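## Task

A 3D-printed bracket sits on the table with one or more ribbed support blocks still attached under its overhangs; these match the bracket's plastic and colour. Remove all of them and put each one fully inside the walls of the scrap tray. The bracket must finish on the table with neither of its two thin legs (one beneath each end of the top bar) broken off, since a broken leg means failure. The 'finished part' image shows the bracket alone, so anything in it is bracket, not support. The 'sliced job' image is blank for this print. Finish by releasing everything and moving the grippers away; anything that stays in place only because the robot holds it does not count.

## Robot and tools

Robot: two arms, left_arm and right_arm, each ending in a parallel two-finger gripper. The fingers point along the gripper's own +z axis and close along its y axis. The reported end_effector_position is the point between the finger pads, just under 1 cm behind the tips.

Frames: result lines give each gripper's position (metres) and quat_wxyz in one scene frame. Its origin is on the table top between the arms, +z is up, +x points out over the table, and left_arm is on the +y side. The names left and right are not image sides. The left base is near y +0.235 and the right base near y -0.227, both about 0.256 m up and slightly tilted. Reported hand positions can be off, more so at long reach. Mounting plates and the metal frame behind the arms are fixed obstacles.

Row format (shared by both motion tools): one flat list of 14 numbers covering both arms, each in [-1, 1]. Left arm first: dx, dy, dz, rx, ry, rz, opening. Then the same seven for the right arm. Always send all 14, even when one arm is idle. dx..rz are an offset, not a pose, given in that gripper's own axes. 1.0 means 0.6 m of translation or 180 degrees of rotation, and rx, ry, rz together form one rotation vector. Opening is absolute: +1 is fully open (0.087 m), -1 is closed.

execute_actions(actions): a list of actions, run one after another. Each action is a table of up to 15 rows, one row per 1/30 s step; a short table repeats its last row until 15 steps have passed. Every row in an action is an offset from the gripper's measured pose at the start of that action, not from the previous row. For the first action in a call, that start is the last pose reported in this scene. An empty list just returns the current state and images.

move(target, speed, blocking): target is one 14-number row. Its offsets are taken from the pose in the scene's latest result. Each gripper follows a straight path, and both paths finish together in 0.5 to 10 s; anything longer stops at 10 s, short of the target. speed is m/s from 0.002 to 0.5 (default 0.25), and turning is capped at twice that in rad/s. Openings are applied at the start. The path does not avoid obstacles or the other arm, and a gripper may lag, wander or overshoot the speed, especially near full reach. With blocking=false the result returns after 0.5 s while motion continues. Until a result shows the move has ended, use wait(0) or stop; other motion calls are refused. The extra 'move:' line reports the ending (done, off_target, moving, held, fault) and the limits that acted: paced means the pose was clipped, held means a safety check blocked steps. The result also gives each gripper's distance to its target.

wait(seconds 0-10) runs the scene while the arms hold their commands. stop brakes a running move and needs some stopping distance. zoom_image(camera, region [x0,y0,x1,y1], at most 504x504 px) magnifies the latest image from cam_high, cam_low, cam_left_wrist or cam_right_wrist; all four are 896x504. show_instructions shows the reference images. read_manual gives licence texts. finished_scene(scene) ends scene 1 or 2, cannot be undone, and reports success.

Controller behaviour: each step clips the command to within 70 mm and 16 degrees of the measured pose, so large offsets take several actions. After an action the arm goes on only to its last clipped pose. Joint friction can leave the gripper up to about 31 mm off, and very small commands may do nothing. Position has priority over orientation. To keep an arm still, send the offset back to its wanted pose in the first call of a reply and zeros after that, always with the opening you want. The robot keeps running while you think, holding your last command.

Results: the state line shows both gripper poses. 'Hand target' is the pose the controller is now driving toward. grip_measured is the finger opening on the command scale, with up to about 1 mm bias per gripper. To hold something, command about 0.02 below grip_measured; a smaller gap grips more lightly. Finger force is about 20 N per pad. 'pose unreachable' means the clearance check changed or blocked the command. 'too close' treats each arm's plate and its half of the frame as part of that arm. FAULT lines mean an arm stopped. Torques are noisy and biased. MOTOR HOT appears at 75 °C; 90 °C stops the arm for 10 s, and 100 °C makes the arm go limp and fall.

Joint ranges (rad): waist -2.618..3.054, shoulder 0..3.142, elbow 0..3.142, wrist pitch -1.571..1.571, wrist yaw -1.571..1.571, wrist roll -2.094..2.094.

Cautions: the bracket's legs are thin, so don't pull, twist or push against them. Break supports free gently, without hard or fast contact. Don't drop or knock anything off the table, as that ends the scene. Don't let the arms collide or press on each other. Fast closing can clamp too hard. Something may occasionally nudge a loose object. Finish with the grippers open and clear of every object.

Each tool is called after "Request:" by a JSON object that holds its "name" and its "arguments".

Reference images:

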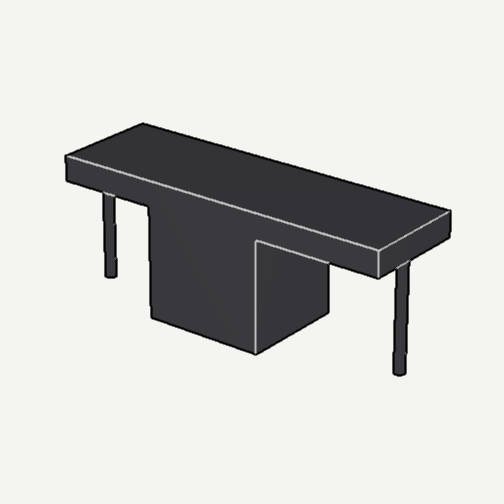

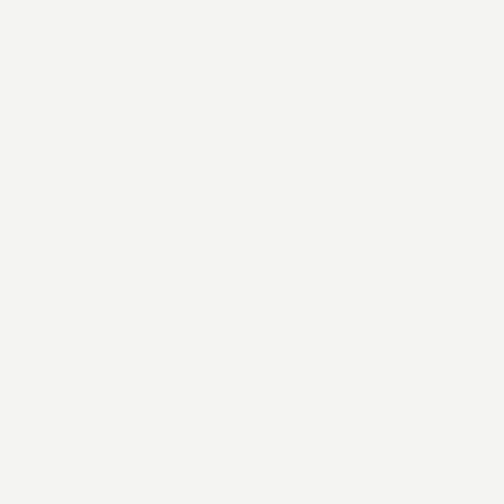

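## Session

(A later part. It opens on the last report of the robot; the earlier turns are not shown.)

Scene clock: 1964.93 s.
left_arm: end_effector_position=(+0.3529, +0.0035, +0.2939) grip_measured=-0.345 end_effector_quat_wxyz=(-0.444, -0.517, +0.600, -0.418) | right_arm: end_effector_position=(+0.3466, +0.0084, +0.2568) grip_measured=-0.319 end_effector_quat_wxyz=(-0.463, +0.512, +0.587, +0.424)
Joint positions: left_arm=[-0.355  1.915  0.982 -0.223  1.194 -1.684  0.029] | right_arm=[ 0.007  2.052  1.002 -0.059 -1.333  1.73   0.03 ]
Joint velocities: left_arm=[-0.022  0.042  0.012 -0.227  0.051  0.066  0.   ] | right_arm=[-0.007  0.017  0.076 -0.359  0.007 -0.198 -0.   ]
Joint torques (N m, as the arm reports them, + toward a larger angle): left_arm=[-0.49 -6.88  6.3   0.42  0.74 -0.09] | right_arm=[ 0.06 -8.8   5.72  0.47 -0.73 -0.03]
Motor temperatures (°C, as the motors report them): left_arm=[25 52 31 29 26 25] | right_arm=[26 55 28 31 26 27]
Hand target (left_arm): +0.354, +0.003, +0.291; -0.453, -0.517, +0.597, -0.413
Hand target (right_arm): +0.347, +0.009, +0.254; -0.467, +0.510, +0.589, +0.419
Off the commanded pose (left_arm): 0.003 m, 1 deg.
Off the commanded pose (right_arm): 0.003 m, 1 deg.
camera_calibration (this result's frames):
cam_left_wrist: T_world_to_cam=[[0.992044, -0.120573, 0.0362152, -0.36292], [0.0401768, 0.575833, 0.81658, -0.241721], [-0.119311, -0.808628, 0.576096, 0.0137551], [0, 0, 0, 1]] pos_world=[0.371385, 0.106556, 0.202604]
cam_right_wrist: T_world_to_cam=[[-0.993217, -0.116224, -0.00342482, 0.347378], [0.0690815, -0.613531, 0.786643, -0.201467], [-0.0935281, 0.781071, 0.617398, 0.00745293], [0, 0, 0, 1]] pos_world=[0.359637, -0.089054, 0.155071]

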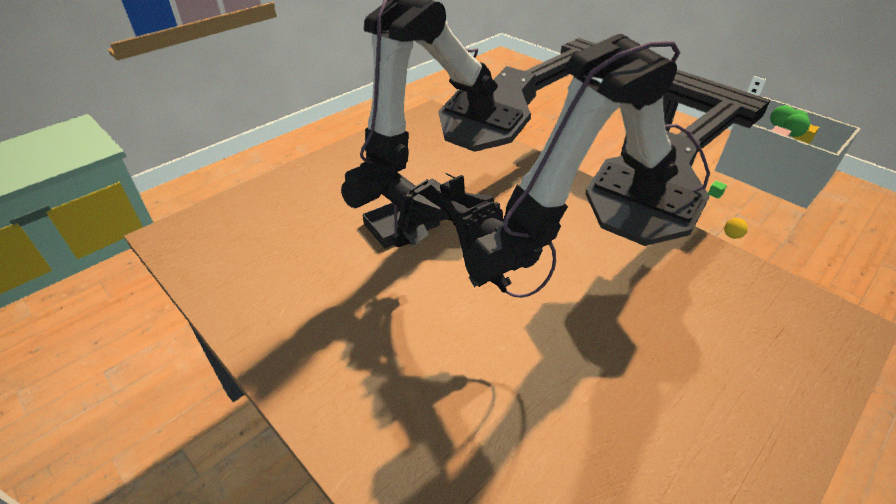

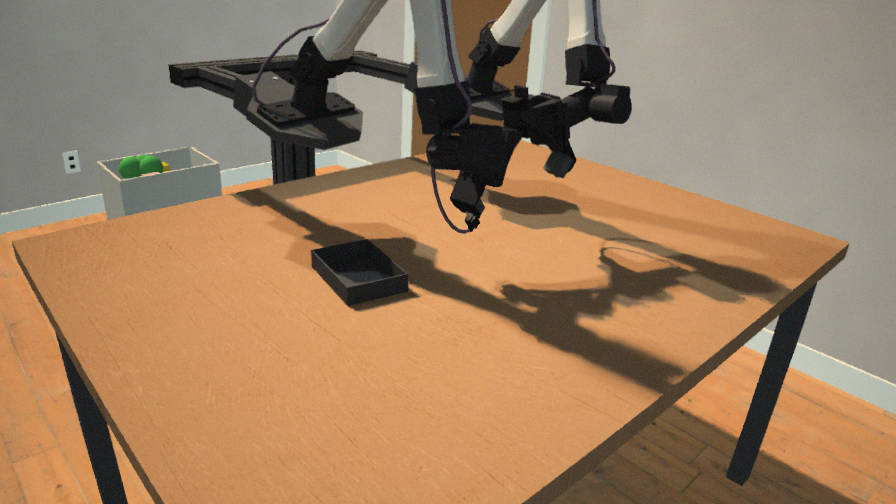

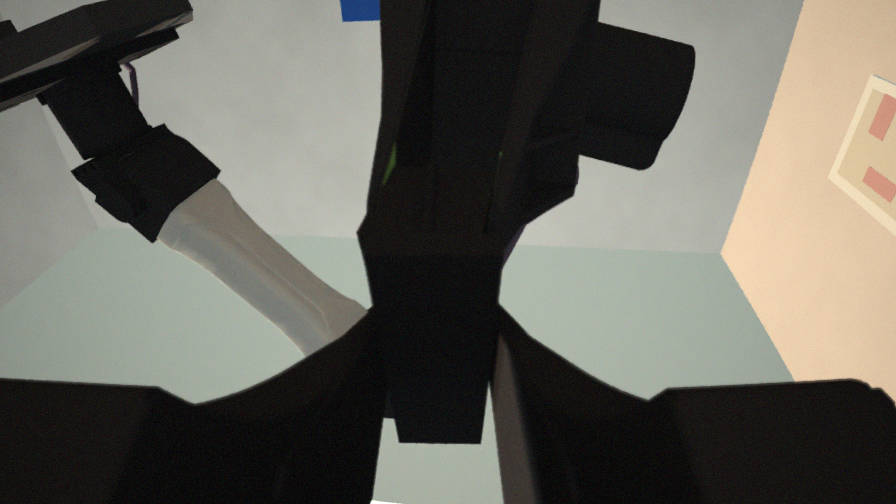

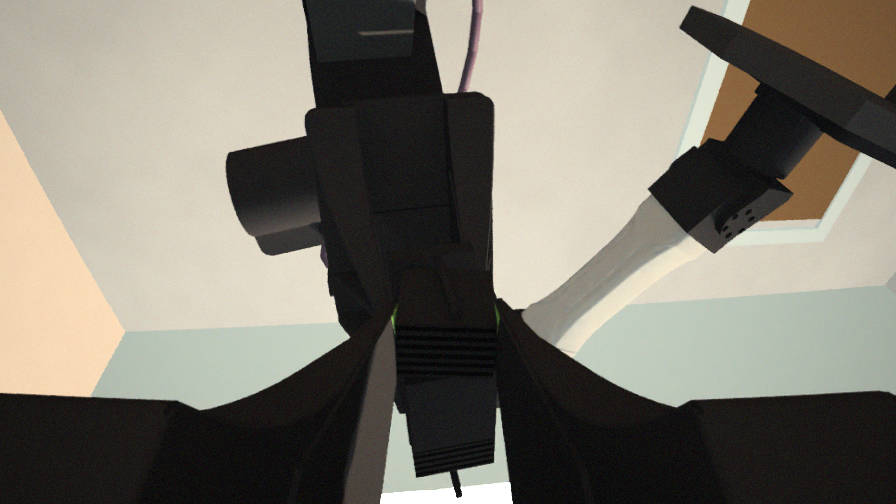

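Request:
{"name": "execute_actions", "arguments": {"actions": [[[0,0,0,0,0,0,-0.37,0,0,0,0,0,0,-0.36]]]}}

Request:
{"name": "zoom_image", "arguments": {"camera": "cam_right_wrist", "region": [296, 204, 596, 504]}}

Request:
{"name": "zoom_image", "arguments": {"camera": "cam_left_wrist", "region": [300, 100, 600, 400]}}

Scene clock: 1969.33 s.
left_arm: end_effector_position=(+0.3518, +0.0036, +0.2936) grip_measured=-0.345 end_effector_quat_wxyz=(-0.446, -0.518, +0.600, -0.416) | right_arm: end_effector_position=(+0.3462, +0.0084, +0.2569) grip_measured=-0.319 end_effector_quat_wxyz=(-0.463, +0.511, +0.588, +0.423)
Joint positions: left_arm=[-0.355  1.916  0.983 -0.235  1.194 -1.678  0.029] | right_arm=[ 0.007  2.053  1.009 -0.079 -1.334  1.714  0.03 ]
Joint velocities: left_arm=[ 0.002 -0.007  0.002  0.007  0.022  0.066  0.   ] | right_arm=[ 0.002  0.007 -0.007  0.007 -0.037  0.139  0.001]
Joint torques (N m, as the arm reports them, + toward a larger angle): left_arm=[-0.79 -8.83  4.15  0.63  0.62 -0.18] | right_arm=[ -0.17 -10.21   3.12   0.67  -0.72   0.15]
Motor temperatures (°C, as the motors report them): left_arm=[25 51 32 28 26 25] | right_arm=[26 54 28 31 26 27]
Hand target (left_arm): +0.353, +0.004, +0.294; -0.444, -0.517, +0.600, -0.418
Hand target (right_arm): +0.347, +0.008, +0.257; -0.463, +0.512, +0.587, +0.423
Off the commanded pose (left_arm): 0.001 m, 0 deg.
Off the commanded pose (right_arm): 0.000 m, 0 deg.
camera_calibration (this result's frames):
cam_left_wrist: T_world_to_cam=[[0.991834, -0.123685, 0.0311132, -0.360203], [0.0460399, 0.574726, 0.81705, -0.243659], [-0.118938, -0.808945, 0.575727, 0.0139087], [0, 0, 0, 1]] pos_world=[0.370134, 0.106737, 0.202281]
cam_right_wrist: T_world_to_cam=[[-0.992758, -0.12004, -0.00457335, 0.347164], [0.0705188, -0.613182, 0.786788, -0.202054], [-0.0972505, 0.780768, 0.617206, 0.00874368], [0, 0, 0, 1]] pos_world=[0.359749, -0.0890492, 0.155165]

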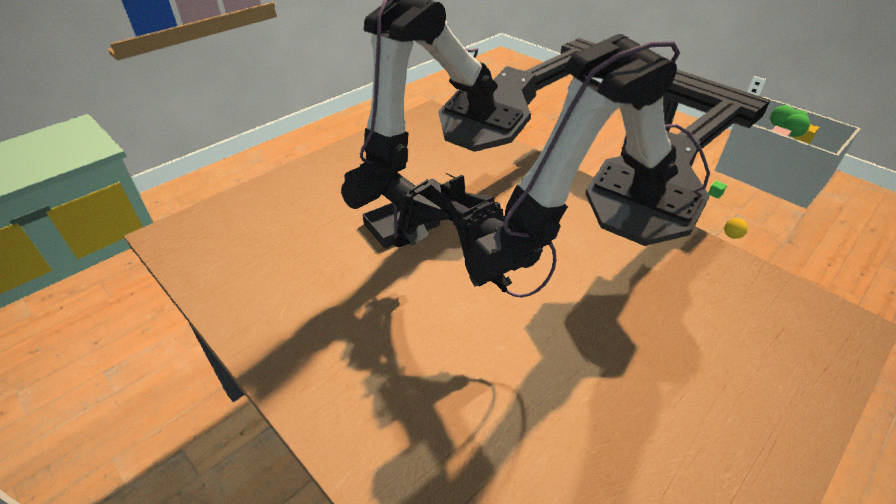

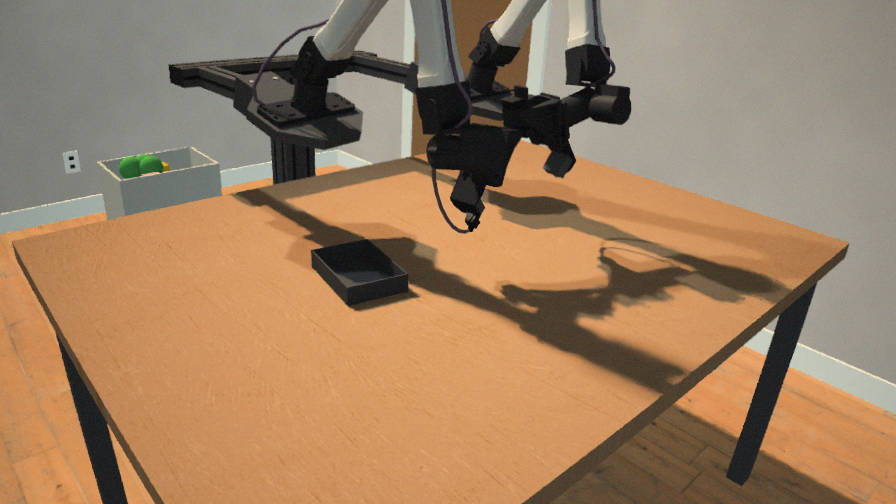

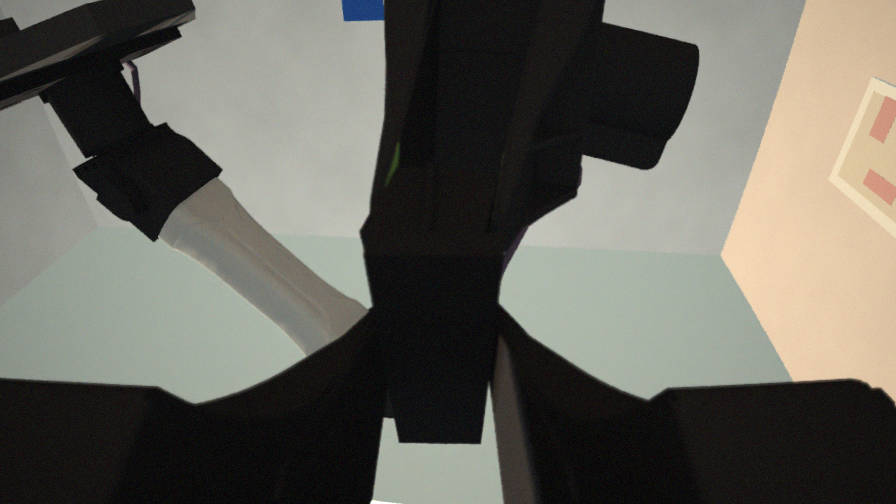

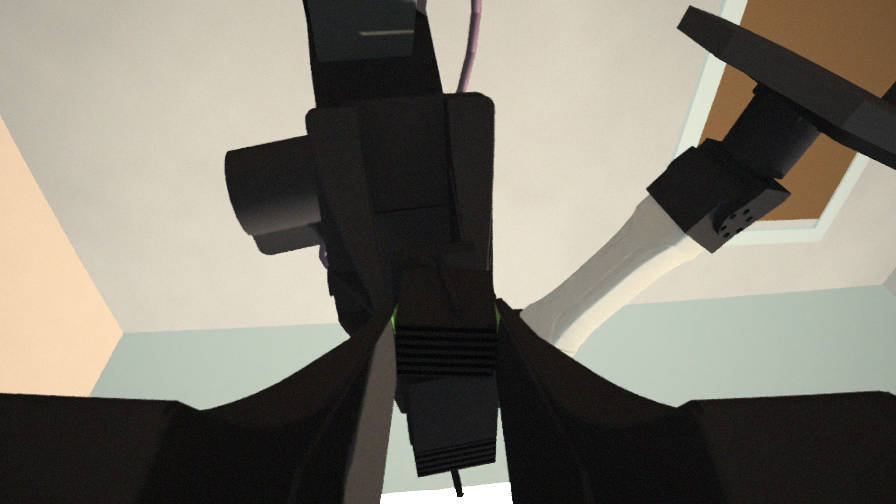

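Region (296, 204, 596, 504) of cam_right_wrist's 896x504 image, scaled by 1.680, with more detail than that image has.

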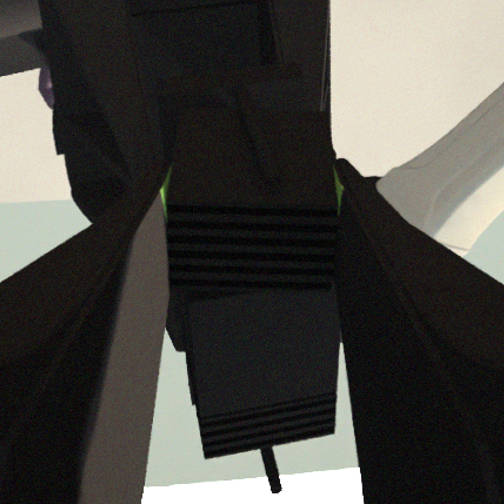

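Region (300, 100, 600, 400) of cam_left_wrist's 896x504 image, scaled by 1.680, with more detail than that image has.

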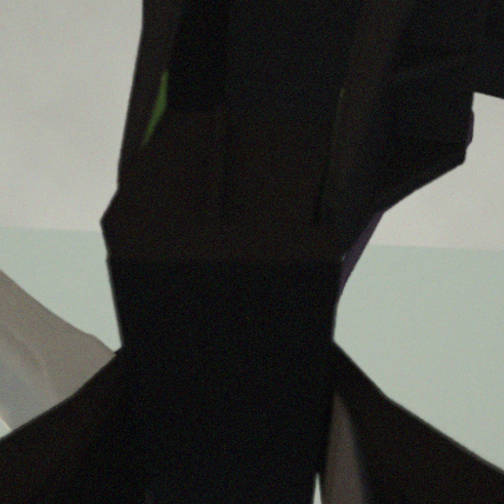

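Request:
{"name": "execute_actions", "arguments": {"actions": [[[0,0,0,0,0,0,-0.37,-0.001,-0.0012,-0.003,0,0,0,-0.36],[0,0,0,0,0,0,-0.37,-0.002,-0.0024,-0.006,0,0,0,-0.36],[0,0,0,0,0,0,-0.37,-0.003,-0.0036,-0.009,0,0,0,-0.36],[0,0,0,0,0,0,-0.37,-0.004,-0.0048,-0.012,0,0,0,-0.36],[0,0,0,0,0,0,-0.37,-0.005,-0.006,-0.015,0,0,0,-0.36],[0,0,0,0,0,0,-0.37,-0.006,-0.007,-0.018,0,0,0,-0.36],[0,0,0,0,0,0,-0.37,-0.007,-0.008,-0.02,0,0,0,-0.36],[0,0,0,0,0,0,-0.37,-0.0075,-0.0088,-0.0222,0,0,0,-0.36]]]}}

Request:
{"name": "zoom_image", "arguments": {"camera": "cam_right_wrist", "region": [296, 204, 596, 504]}}

Scene clock: 1992.97 s.
left_arm: end_effector_position=(+0.3519, +0.0036, +0.2936) grip_measured=-0.345 end_effector_quat_wxyz=(-0.445, -0.518, +0.600, -0.416) | right_arm: end_effector_position=(+0.3397, -0.0034, +0.2551) grip_measured=-0.319 end_effector_quat_wxyz=(-0.463, +0.513, +0.587, +0.421)
Joint positions: left_arm=[-0.355  1.916  0.983 -0.234  1.194 -1.678  0.029] | right_arm=[-0.024  2.053  1.009 -0.196 -1.341  1.598  0.03 ]
Joint velocities: left_arm=[ 0.007  0.002 -0.002 -0.022  0.022  0.022 -0.   ] | right_arm=[ 0.002 -0.017  0.007 -0.242 -0.037 -0.139  0.   ]
Joint torques (N m, as the arm reports them, + toward a larger angle): left_arm=[-0.73 -8.78  4.27  0.54  0.6  -0.15] | right_arm=[-1.09 -9.11  5.34  0.24 -0.8  -0.04]
Motor temperatures (°C, as the motors report them): left_arm=[25 52 31 28 26 25] | right_arm=[26 55 28 30 26 27]
Hand target (left_arm): +0.352, +0.004, +0.294; -0.446, -0.518, +0.600, -0.416
Hand target (right_arm): +0.343, -0.006, +0.255; -0.462, +0.512, +0.587, +0.424
Off the commanded pose (left_arm): 0.000 m, 0 deg.
Off the commanded pose (right_arm): 0.004 m, 0 deg.
camera_calibration (this result's frames):
cam_left_wrist: T_world_to_cam=[[0.991844, -0.1235, 0.0315019, -0.360413], [0.0456223, 0.574802, 0.81702, -0.243513], [-0.119009, -0.80892, 0.575748, 0.0139195], [0, 0, 0, 1]] pos_world=[0.37024, 0.10672, 0.202294]
cam_right_wrist: T_world_to_cam=[[-0.993078, -0.117456, 0.000028345, 0.338184], [0.0721403, -0.609748, 0.789306, -0.208602], [-0.0926914, 0.783844, 0.614001, 0.0177241], [0, 0, 0, 1]] pos_world=[0.352535, -0.101366, 0.153759]

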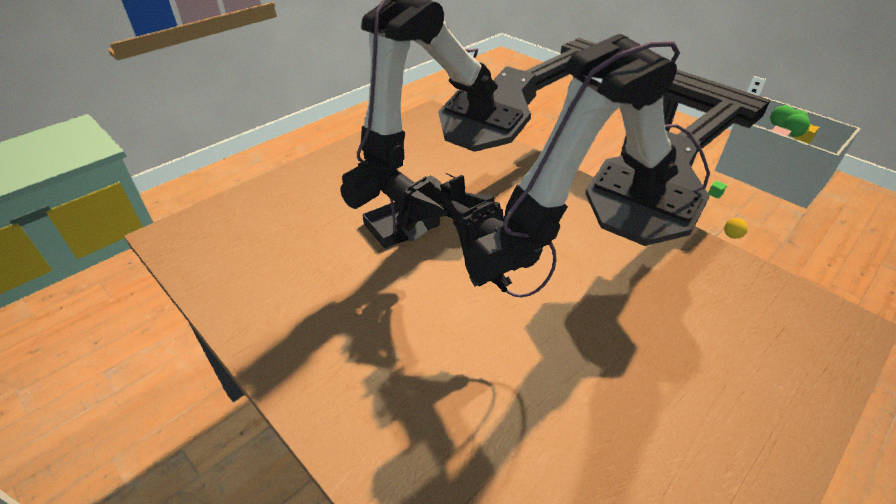

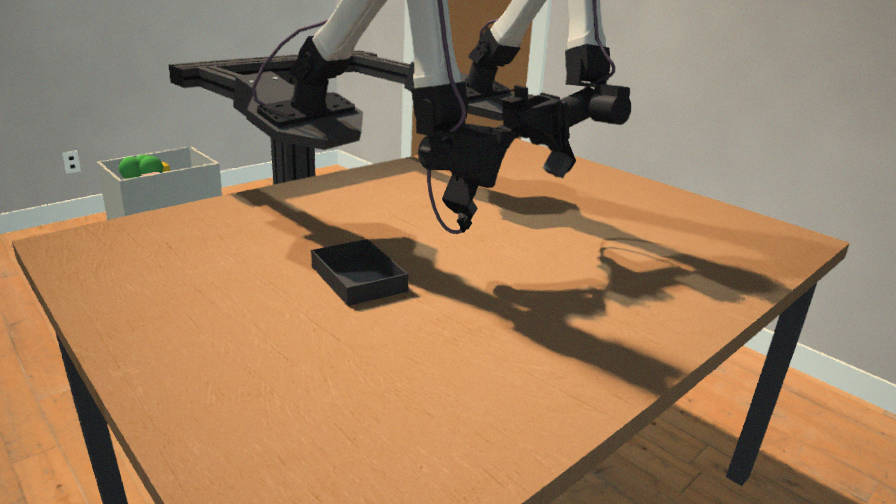

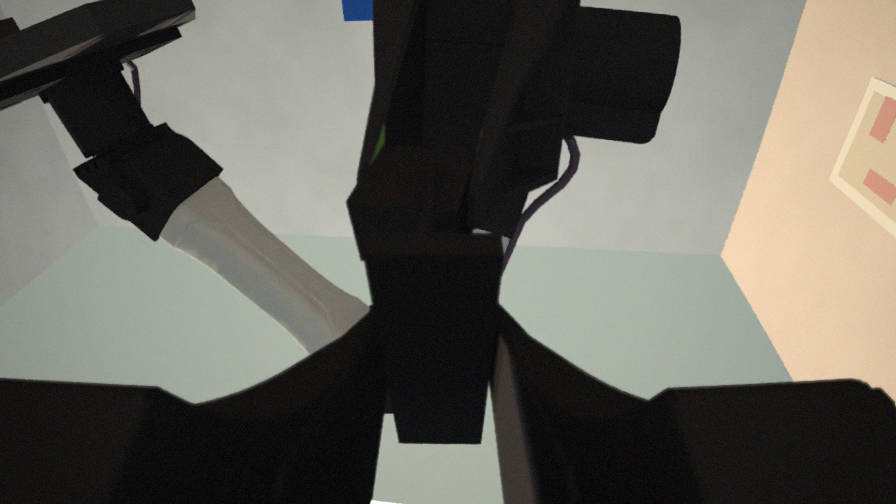

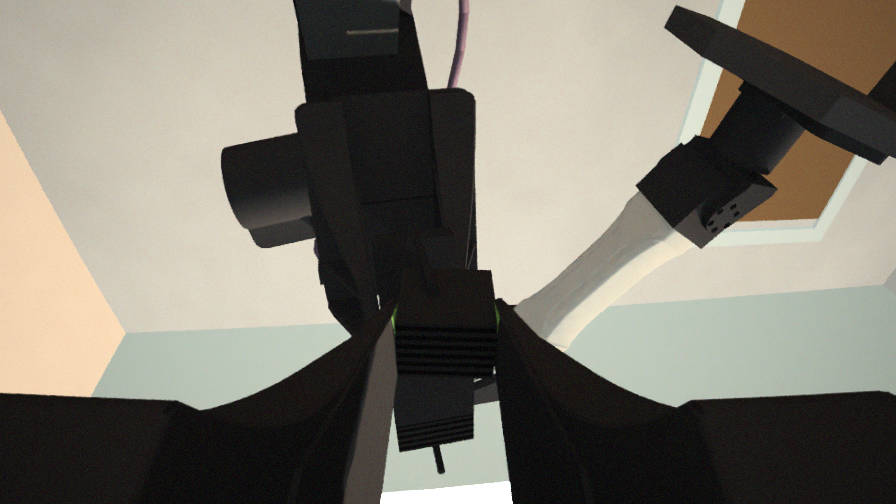

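Region (296, 204, 596, 504) of cam_right_wrist's 896x504 image, scaled by 1.680, with more detail than that image has.

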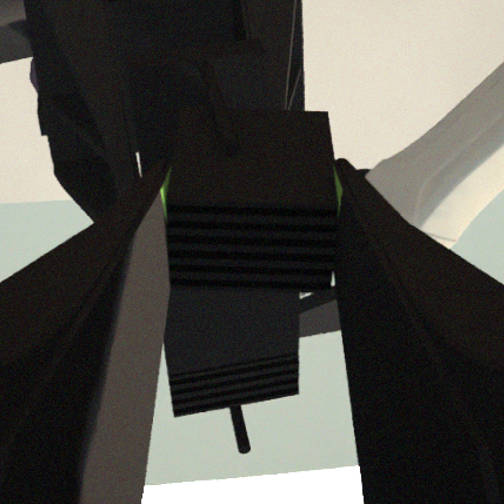

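Request:
{"name": "execute_actions", "arguments": {"actions": [[[0,0,0,0,0,0,-0.37,-0.0013,-0.0004,-0.004,0,0,0,-0.36],[0,0,0,0,0,0,-0.37,-0.0026,-0.0008,-0.008,0,0,0,-0.36],[0,0,0,0,0,0,-0.37,-0.004,-0.0012,-0.012,0,0,0,-0.36],[0,0,0,0,0,0,-0.37,-0.0053,-0.0016,-0.016,0,0,0,-0.36],[0,0,0,0,0,0,-0.37,-0.0066,-0.002,-0.02,0,0,0,-0.36],[0,0,0,0,0,0,-0.37,-0.008,-0.0024,-0.024,0,0,0,-0.36],[0,0,0,0,0,0,-0.37,-0.0093,-0.0028,-0.028,0,0,0,-0.36],[0,0,0,0,0,0,-0.37,-0.0106,-0.0032,-0.032,0,0,0,-0.36],[0,0,0,0,0,0,-0.37,-0.012,-0.0036,-0.035,0,0,0,-0.36],[0,0,0,0,0,0,-0.37,-0.0133,-0.004,-0.038,0,0,0,-0.36]]]}}

Request:
{"name": "zoom_image", "arguments": {"camera": "cam_right_wrist", "region": [296, 204, 596, 504]}}

Scene clock: 2002.53 s.
left_arm: end_effector_position=(+0.3519, +0.0036, +0.2936) grip_measured=-0.345 end_effector_quat_wxyz=(-0.445, -0.518, +0.600, -0.416) | right_arm: end_effector_position=(+0.3391, -0.0251, +0.2530) grip_measured=-0.319 end_effector_quat_wxyz=(-0.456, +0.519, +0.586, +0.424)
Joint positions: left_arm=[-0.355  1.916  0.983 -0.234  1.194 -1.678  0.029] | right_arm=[-0.088  2.074  1.052 -0.412 -1.349  1.396  0.03 ]
Joint velocities: left_arm=[ 0.002  0.002 -0.012 -0.007 -0.022  0.081  0.   ] | right_arm=[ 0.002  0.071  0.139 -0.418 -0.095 -0.359 -0.001]
Joint torques (N m, as the arm reports them, + toward a larger angle): left_arm=[-0.8  -8.71  4.27  0.53  0.6  -0.17] | right_arm=[-0.98 -8.62  5.21 -0.07 -0.81 -0.05]
Motor temperatures (°C, as the motors report them): left_arm=[25 53 31 28 26 25] | right_arm=[26 55 28 30 26 27]
Hand target (left_arm): +0.352, +0.004, +0.294; -0.445, -0.518, +0.600, -0.416
Hand target (right_arm): +0.340, -0.027, +0.252; -0.459, +0.516, +0.585, +0.424
Off the commanded pose (left_arm): 0.000 m, 0 deg.
Off the commanded pose (right_arm): 0.003 m, 1 deg.
camera_calibration (this result's frames):
cam_left_wrist: T_world_to_cam=[[0.991844, -0.1235, 0.0315019, -0.360413], [0.0456223, 0.574802, 0.81702, -0.243513], [-0.119009, -0.80892, 0.575748, 0.0139195], [0, 0, 0, 1]] pos_world=[0.37024, 0.10672, 0.202294]
cam_right_wrist: T_world_to_cam=[[-0.994881, -0.101027, -0.00238127, 0.336746], [0.0595087, -0.60474, 0.794196, -0.217003], [-0.0816756, 0.789989, 0.607656, 0.0339251], [0, 0, 0, 1]] pos_world=[0.350707, -0.12401, 0.15253]

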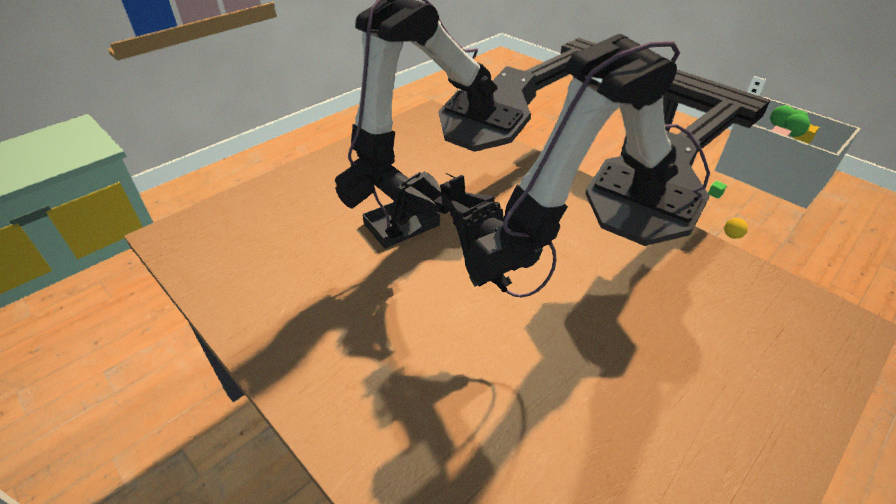

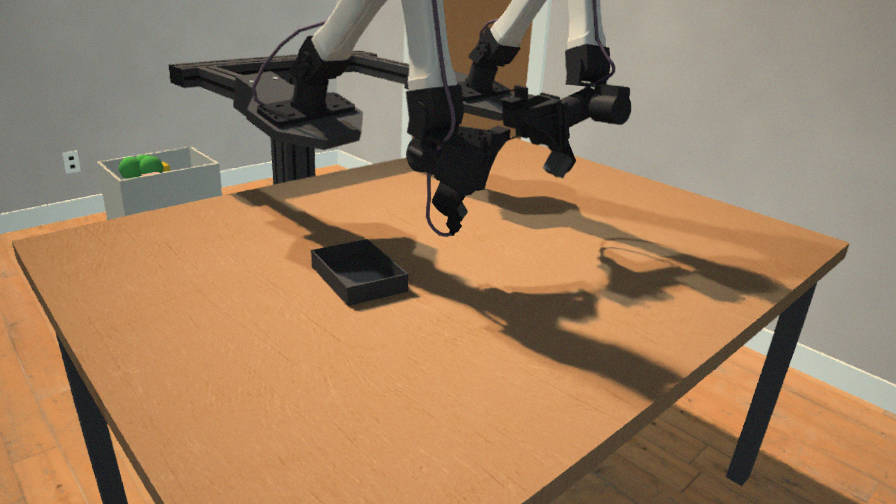

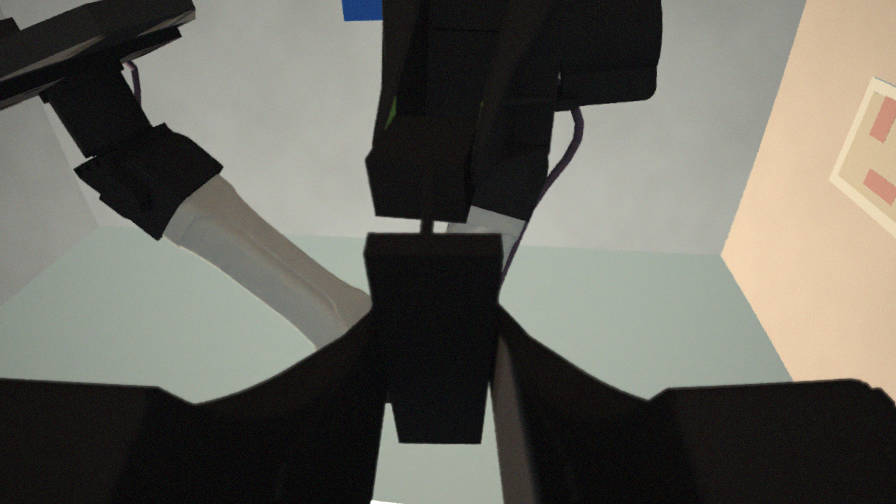

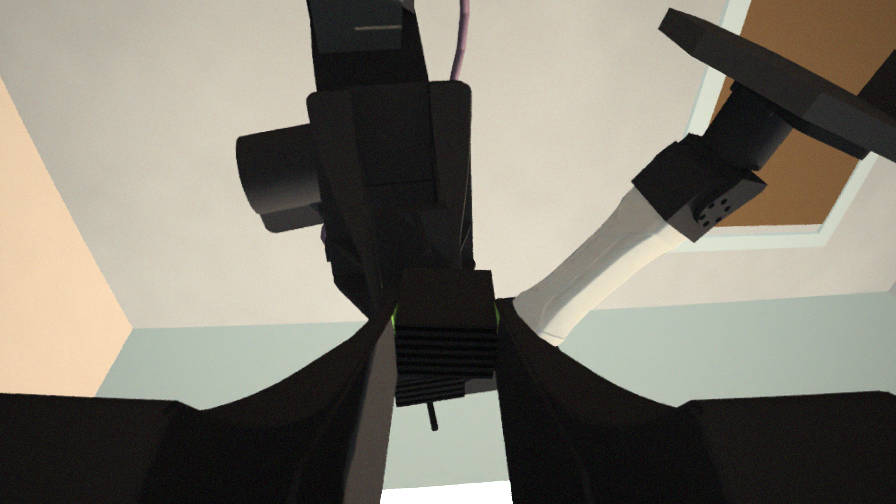

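Region (296, 204, 596, 504) of cam_right_wrist's 896x504 image, scaled by 1.680, with more detail than that image has.

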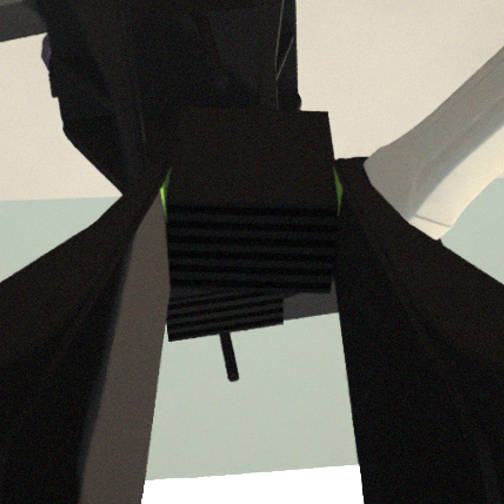

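Request:
{"name": "move", "arguments": {"target": [-0.0644,0.0025,0.0171,0.0332,0.0101,0.035,-0.37,-0.317,-0.182,-0.333,-0.0095,-0.5498,0.0368,-0.36], "speed": 0.18}}

Scene clock: 2042.10 s.
left_arm: end_effector_position=(+0.3596, -0.0009, +0.2637) grip_measured=-0.345 end_effector_quat_wxyz=(-0.392, -0.488, +0.608, -0.489) | right_arm: end_effector_position=(+0.2734, -0.2755, +0.1137) grip_measured=-0.320 end_effector_quat_wxyz=(+0.150, +0.702, +0.686, -0.118)
Joint positions: left_arm=[-0.355  2.022  0.872  0.294  1.203 -1.815  0.029] | right_arm=[-0.251  1.715  0.557 -0.056  0.323  1.49   0.03 ]
Joint velocities: left_arm=[ 0.007  0.012 -0.017  0.066 -0.022 -0.007  0.   ] | right_arm=[-0.012 -0.002 -0.002 -0.007  0.007 -0.007  0.   ]
Joint torques (N m, as the arm reports them, + toward a larger angle): left_arm=[ 0.35 -7.01  1.26  1.15  0.7  -0.24] | right_arm=[ 0.06 -5.52  0.7   0.54  0.33  0.12]
Motor temperatures (°C, as the motors report them): left_arm=[25 53 31 28 26 25] | right_arm=[26 53 29 29 26 27]
Hand target (left_arm): +0.352, +0.003, +0.254; -0.404, -0.500, +0.598, -0.479
Hand target (right_arm): +0.261, -0.273, +0.108; +0.141, +0.700, +0.688, -0.128
Off the commanded pose (left_arm): 0.014 m, 3 deg.
Off the commanded pose (right_arm): 0.016 m, 3 deg.
move: off_target (left_arm, right_arm)
camera_calibration (this result's frames):
cam_left_wrist: T_world_to_cam=[[0.977213, -0.05272, 0.20561, -0.408261], [-0.130786, 0.613393, 0.778874, -0.14331], [-0.167182, -0.788017, 0.59252, 0.0412506], [0, 0, 0, 1]] pos_world=[0.387111, 0.098888, 0.171121]
cam_right_wrist: T_world_to_cam=[[-0.998071, 0.033555, -0.0522264, 0.289325], [0.00447831, 0.878046, 0.478555, 0.205618], [0.0619151, 0.477398, -0.876503, 0.354447], [0, 0, 0, 1]] pos_world=[0.2659, -0.359463, 0.227385]

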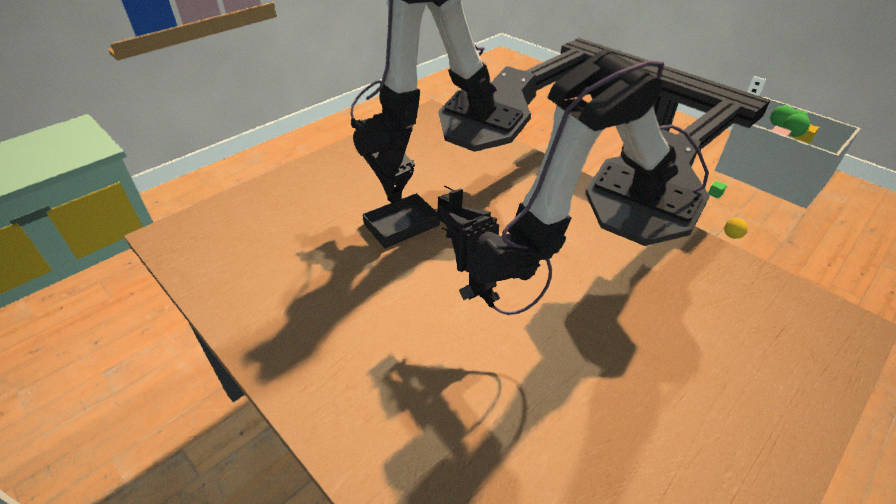

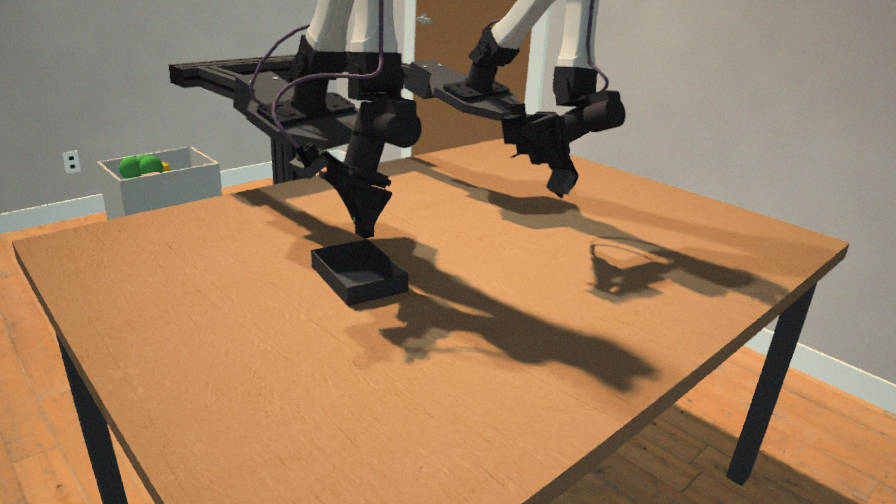

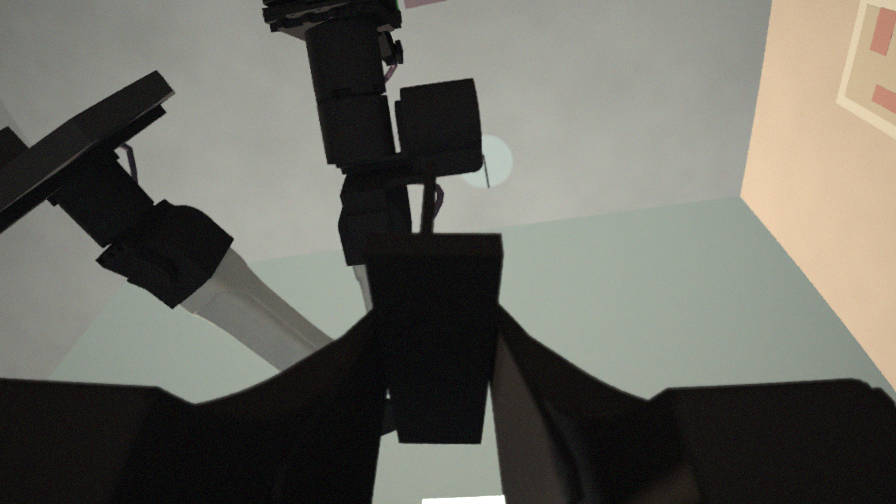

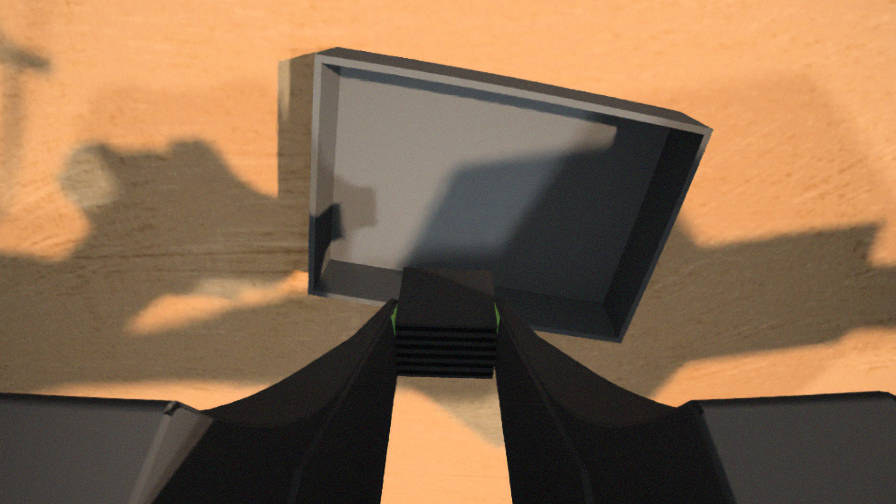

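Request:
{"name": "move", "arguments": {"target": [0,0,0,0,0,0,-0.37,0.0396,-0.0052,0.0989,0,0,0,-0.36], "speed": 0.08}}

Request:
{"name": "zoom_image", "arguments": {"camera": "cam_low", "region": [270, 150, 470, 330]}}

Scene clock: 2054.53 s.
left_arm: end_effector_position=(+0.3597, -0.0009, +0.2638) grip_measured=-0.345 end_effector_quat_wxyz=(-0.392, -0.488, +0.608, -0.489) | right_arm: end_effector_position=(+0.2579, -0.2776, +0.0531) grip_measured=-0.320 end_effector_quat_wxyz=(+0.139, +0.703, +0.686, -0.129)
Joint positions: left_arm=[-0.355  2.022  0.872  0.295  1.203 -1.816  0.029] | right_arm=[-0.251  2.019  0.557  0.217  0.325  1.495  0.03 ]
Joint velocities: left_arm=[-0.007 -0.002 -0.012 -0.007 -0.022  0.037 -0.   ] | right_arm=[-0.012  0.002 -0.007 -0.066 -0.037 -0.022  0.   ]
Joint torques (N m, as the arm reports them, + toward a larger angle): left_arm=[-0.83 -8.86  3.54  0.97  0.57 -0.13] | right_arm=[ 0.25 -6.11  3.53  0.43  0.3   0.1 ]
Motor temperatures (°C, as the motors report them): left_arm=[25 52 31 28 26 25] | right_arm=[25 50 28 29 26 27]
Hand target (left_arm): +0.360, -0.001, +0.264; -0.392, -0.488, +0.608, -0.489
Hand target (right_arm): +0.273, -0.275, +0.051; +0.150, +0.702, +0.686, -0.118
Off the commanded pose (left_arm): 0.000 m, 0 deg.
Off the commanded pose (right_arm): 0.016 m, 2 deg.
move: off_target (right_arm)
camera_calibration (this result's frames):
cam_left_wrist: T_world_to_cam=[[0.977151, -0.0523953, 0.205988, -0.408478], [-0.13126, 0.613497, 0.778712, -0.143126], [-0.167174, -0.787957, 0.592602, 0.0412001], [0, 0, 0, 1]] pos_world=[0.387245, 0.0988687, 0.17118]
cam_right_wrist: T_world_to_cam=[[-0.998948, 0.0399838, -0.0224405, 0.271185], [0.0243399, 0.877212, 0.479486, 0.23108], [0.0388567, 0.478436, -0.877262, 0.309553], [0, 0, 0, 1]] pos_world=[0.253247, -0.361651, 0.166845]

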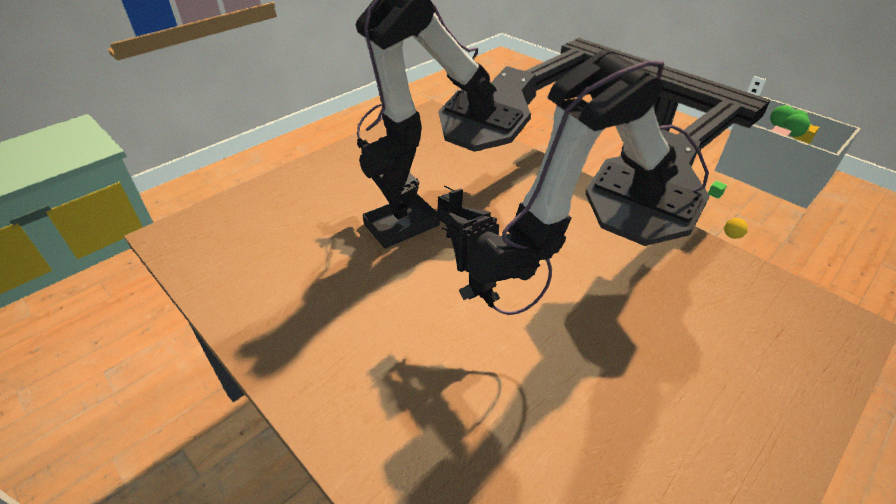

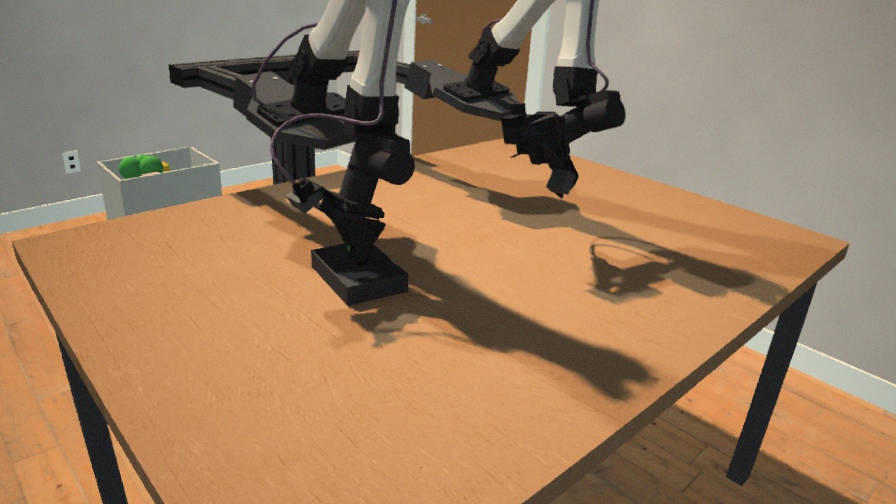

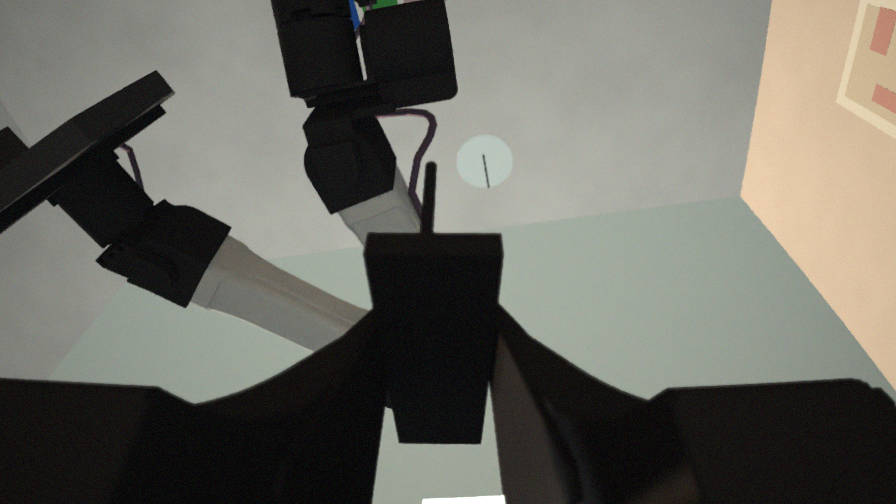

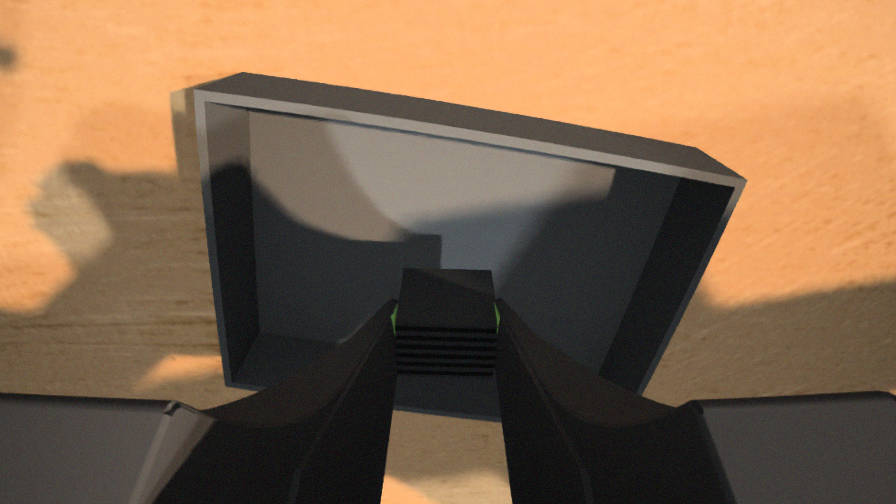

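Region (270, 150, 470, 330) of cam_low's 896x504 image, scaled by 2.520, with more detail than that image has; it fills the top 454 rows of this view, and the rest is white.

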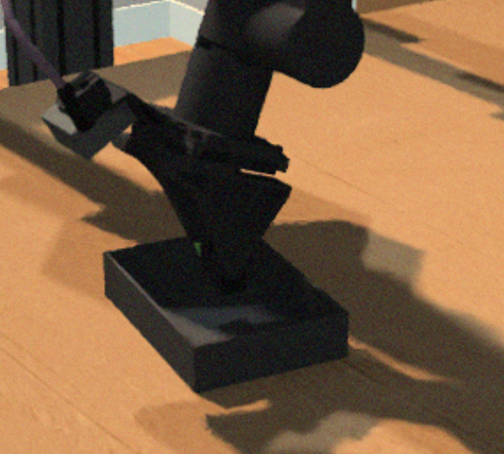

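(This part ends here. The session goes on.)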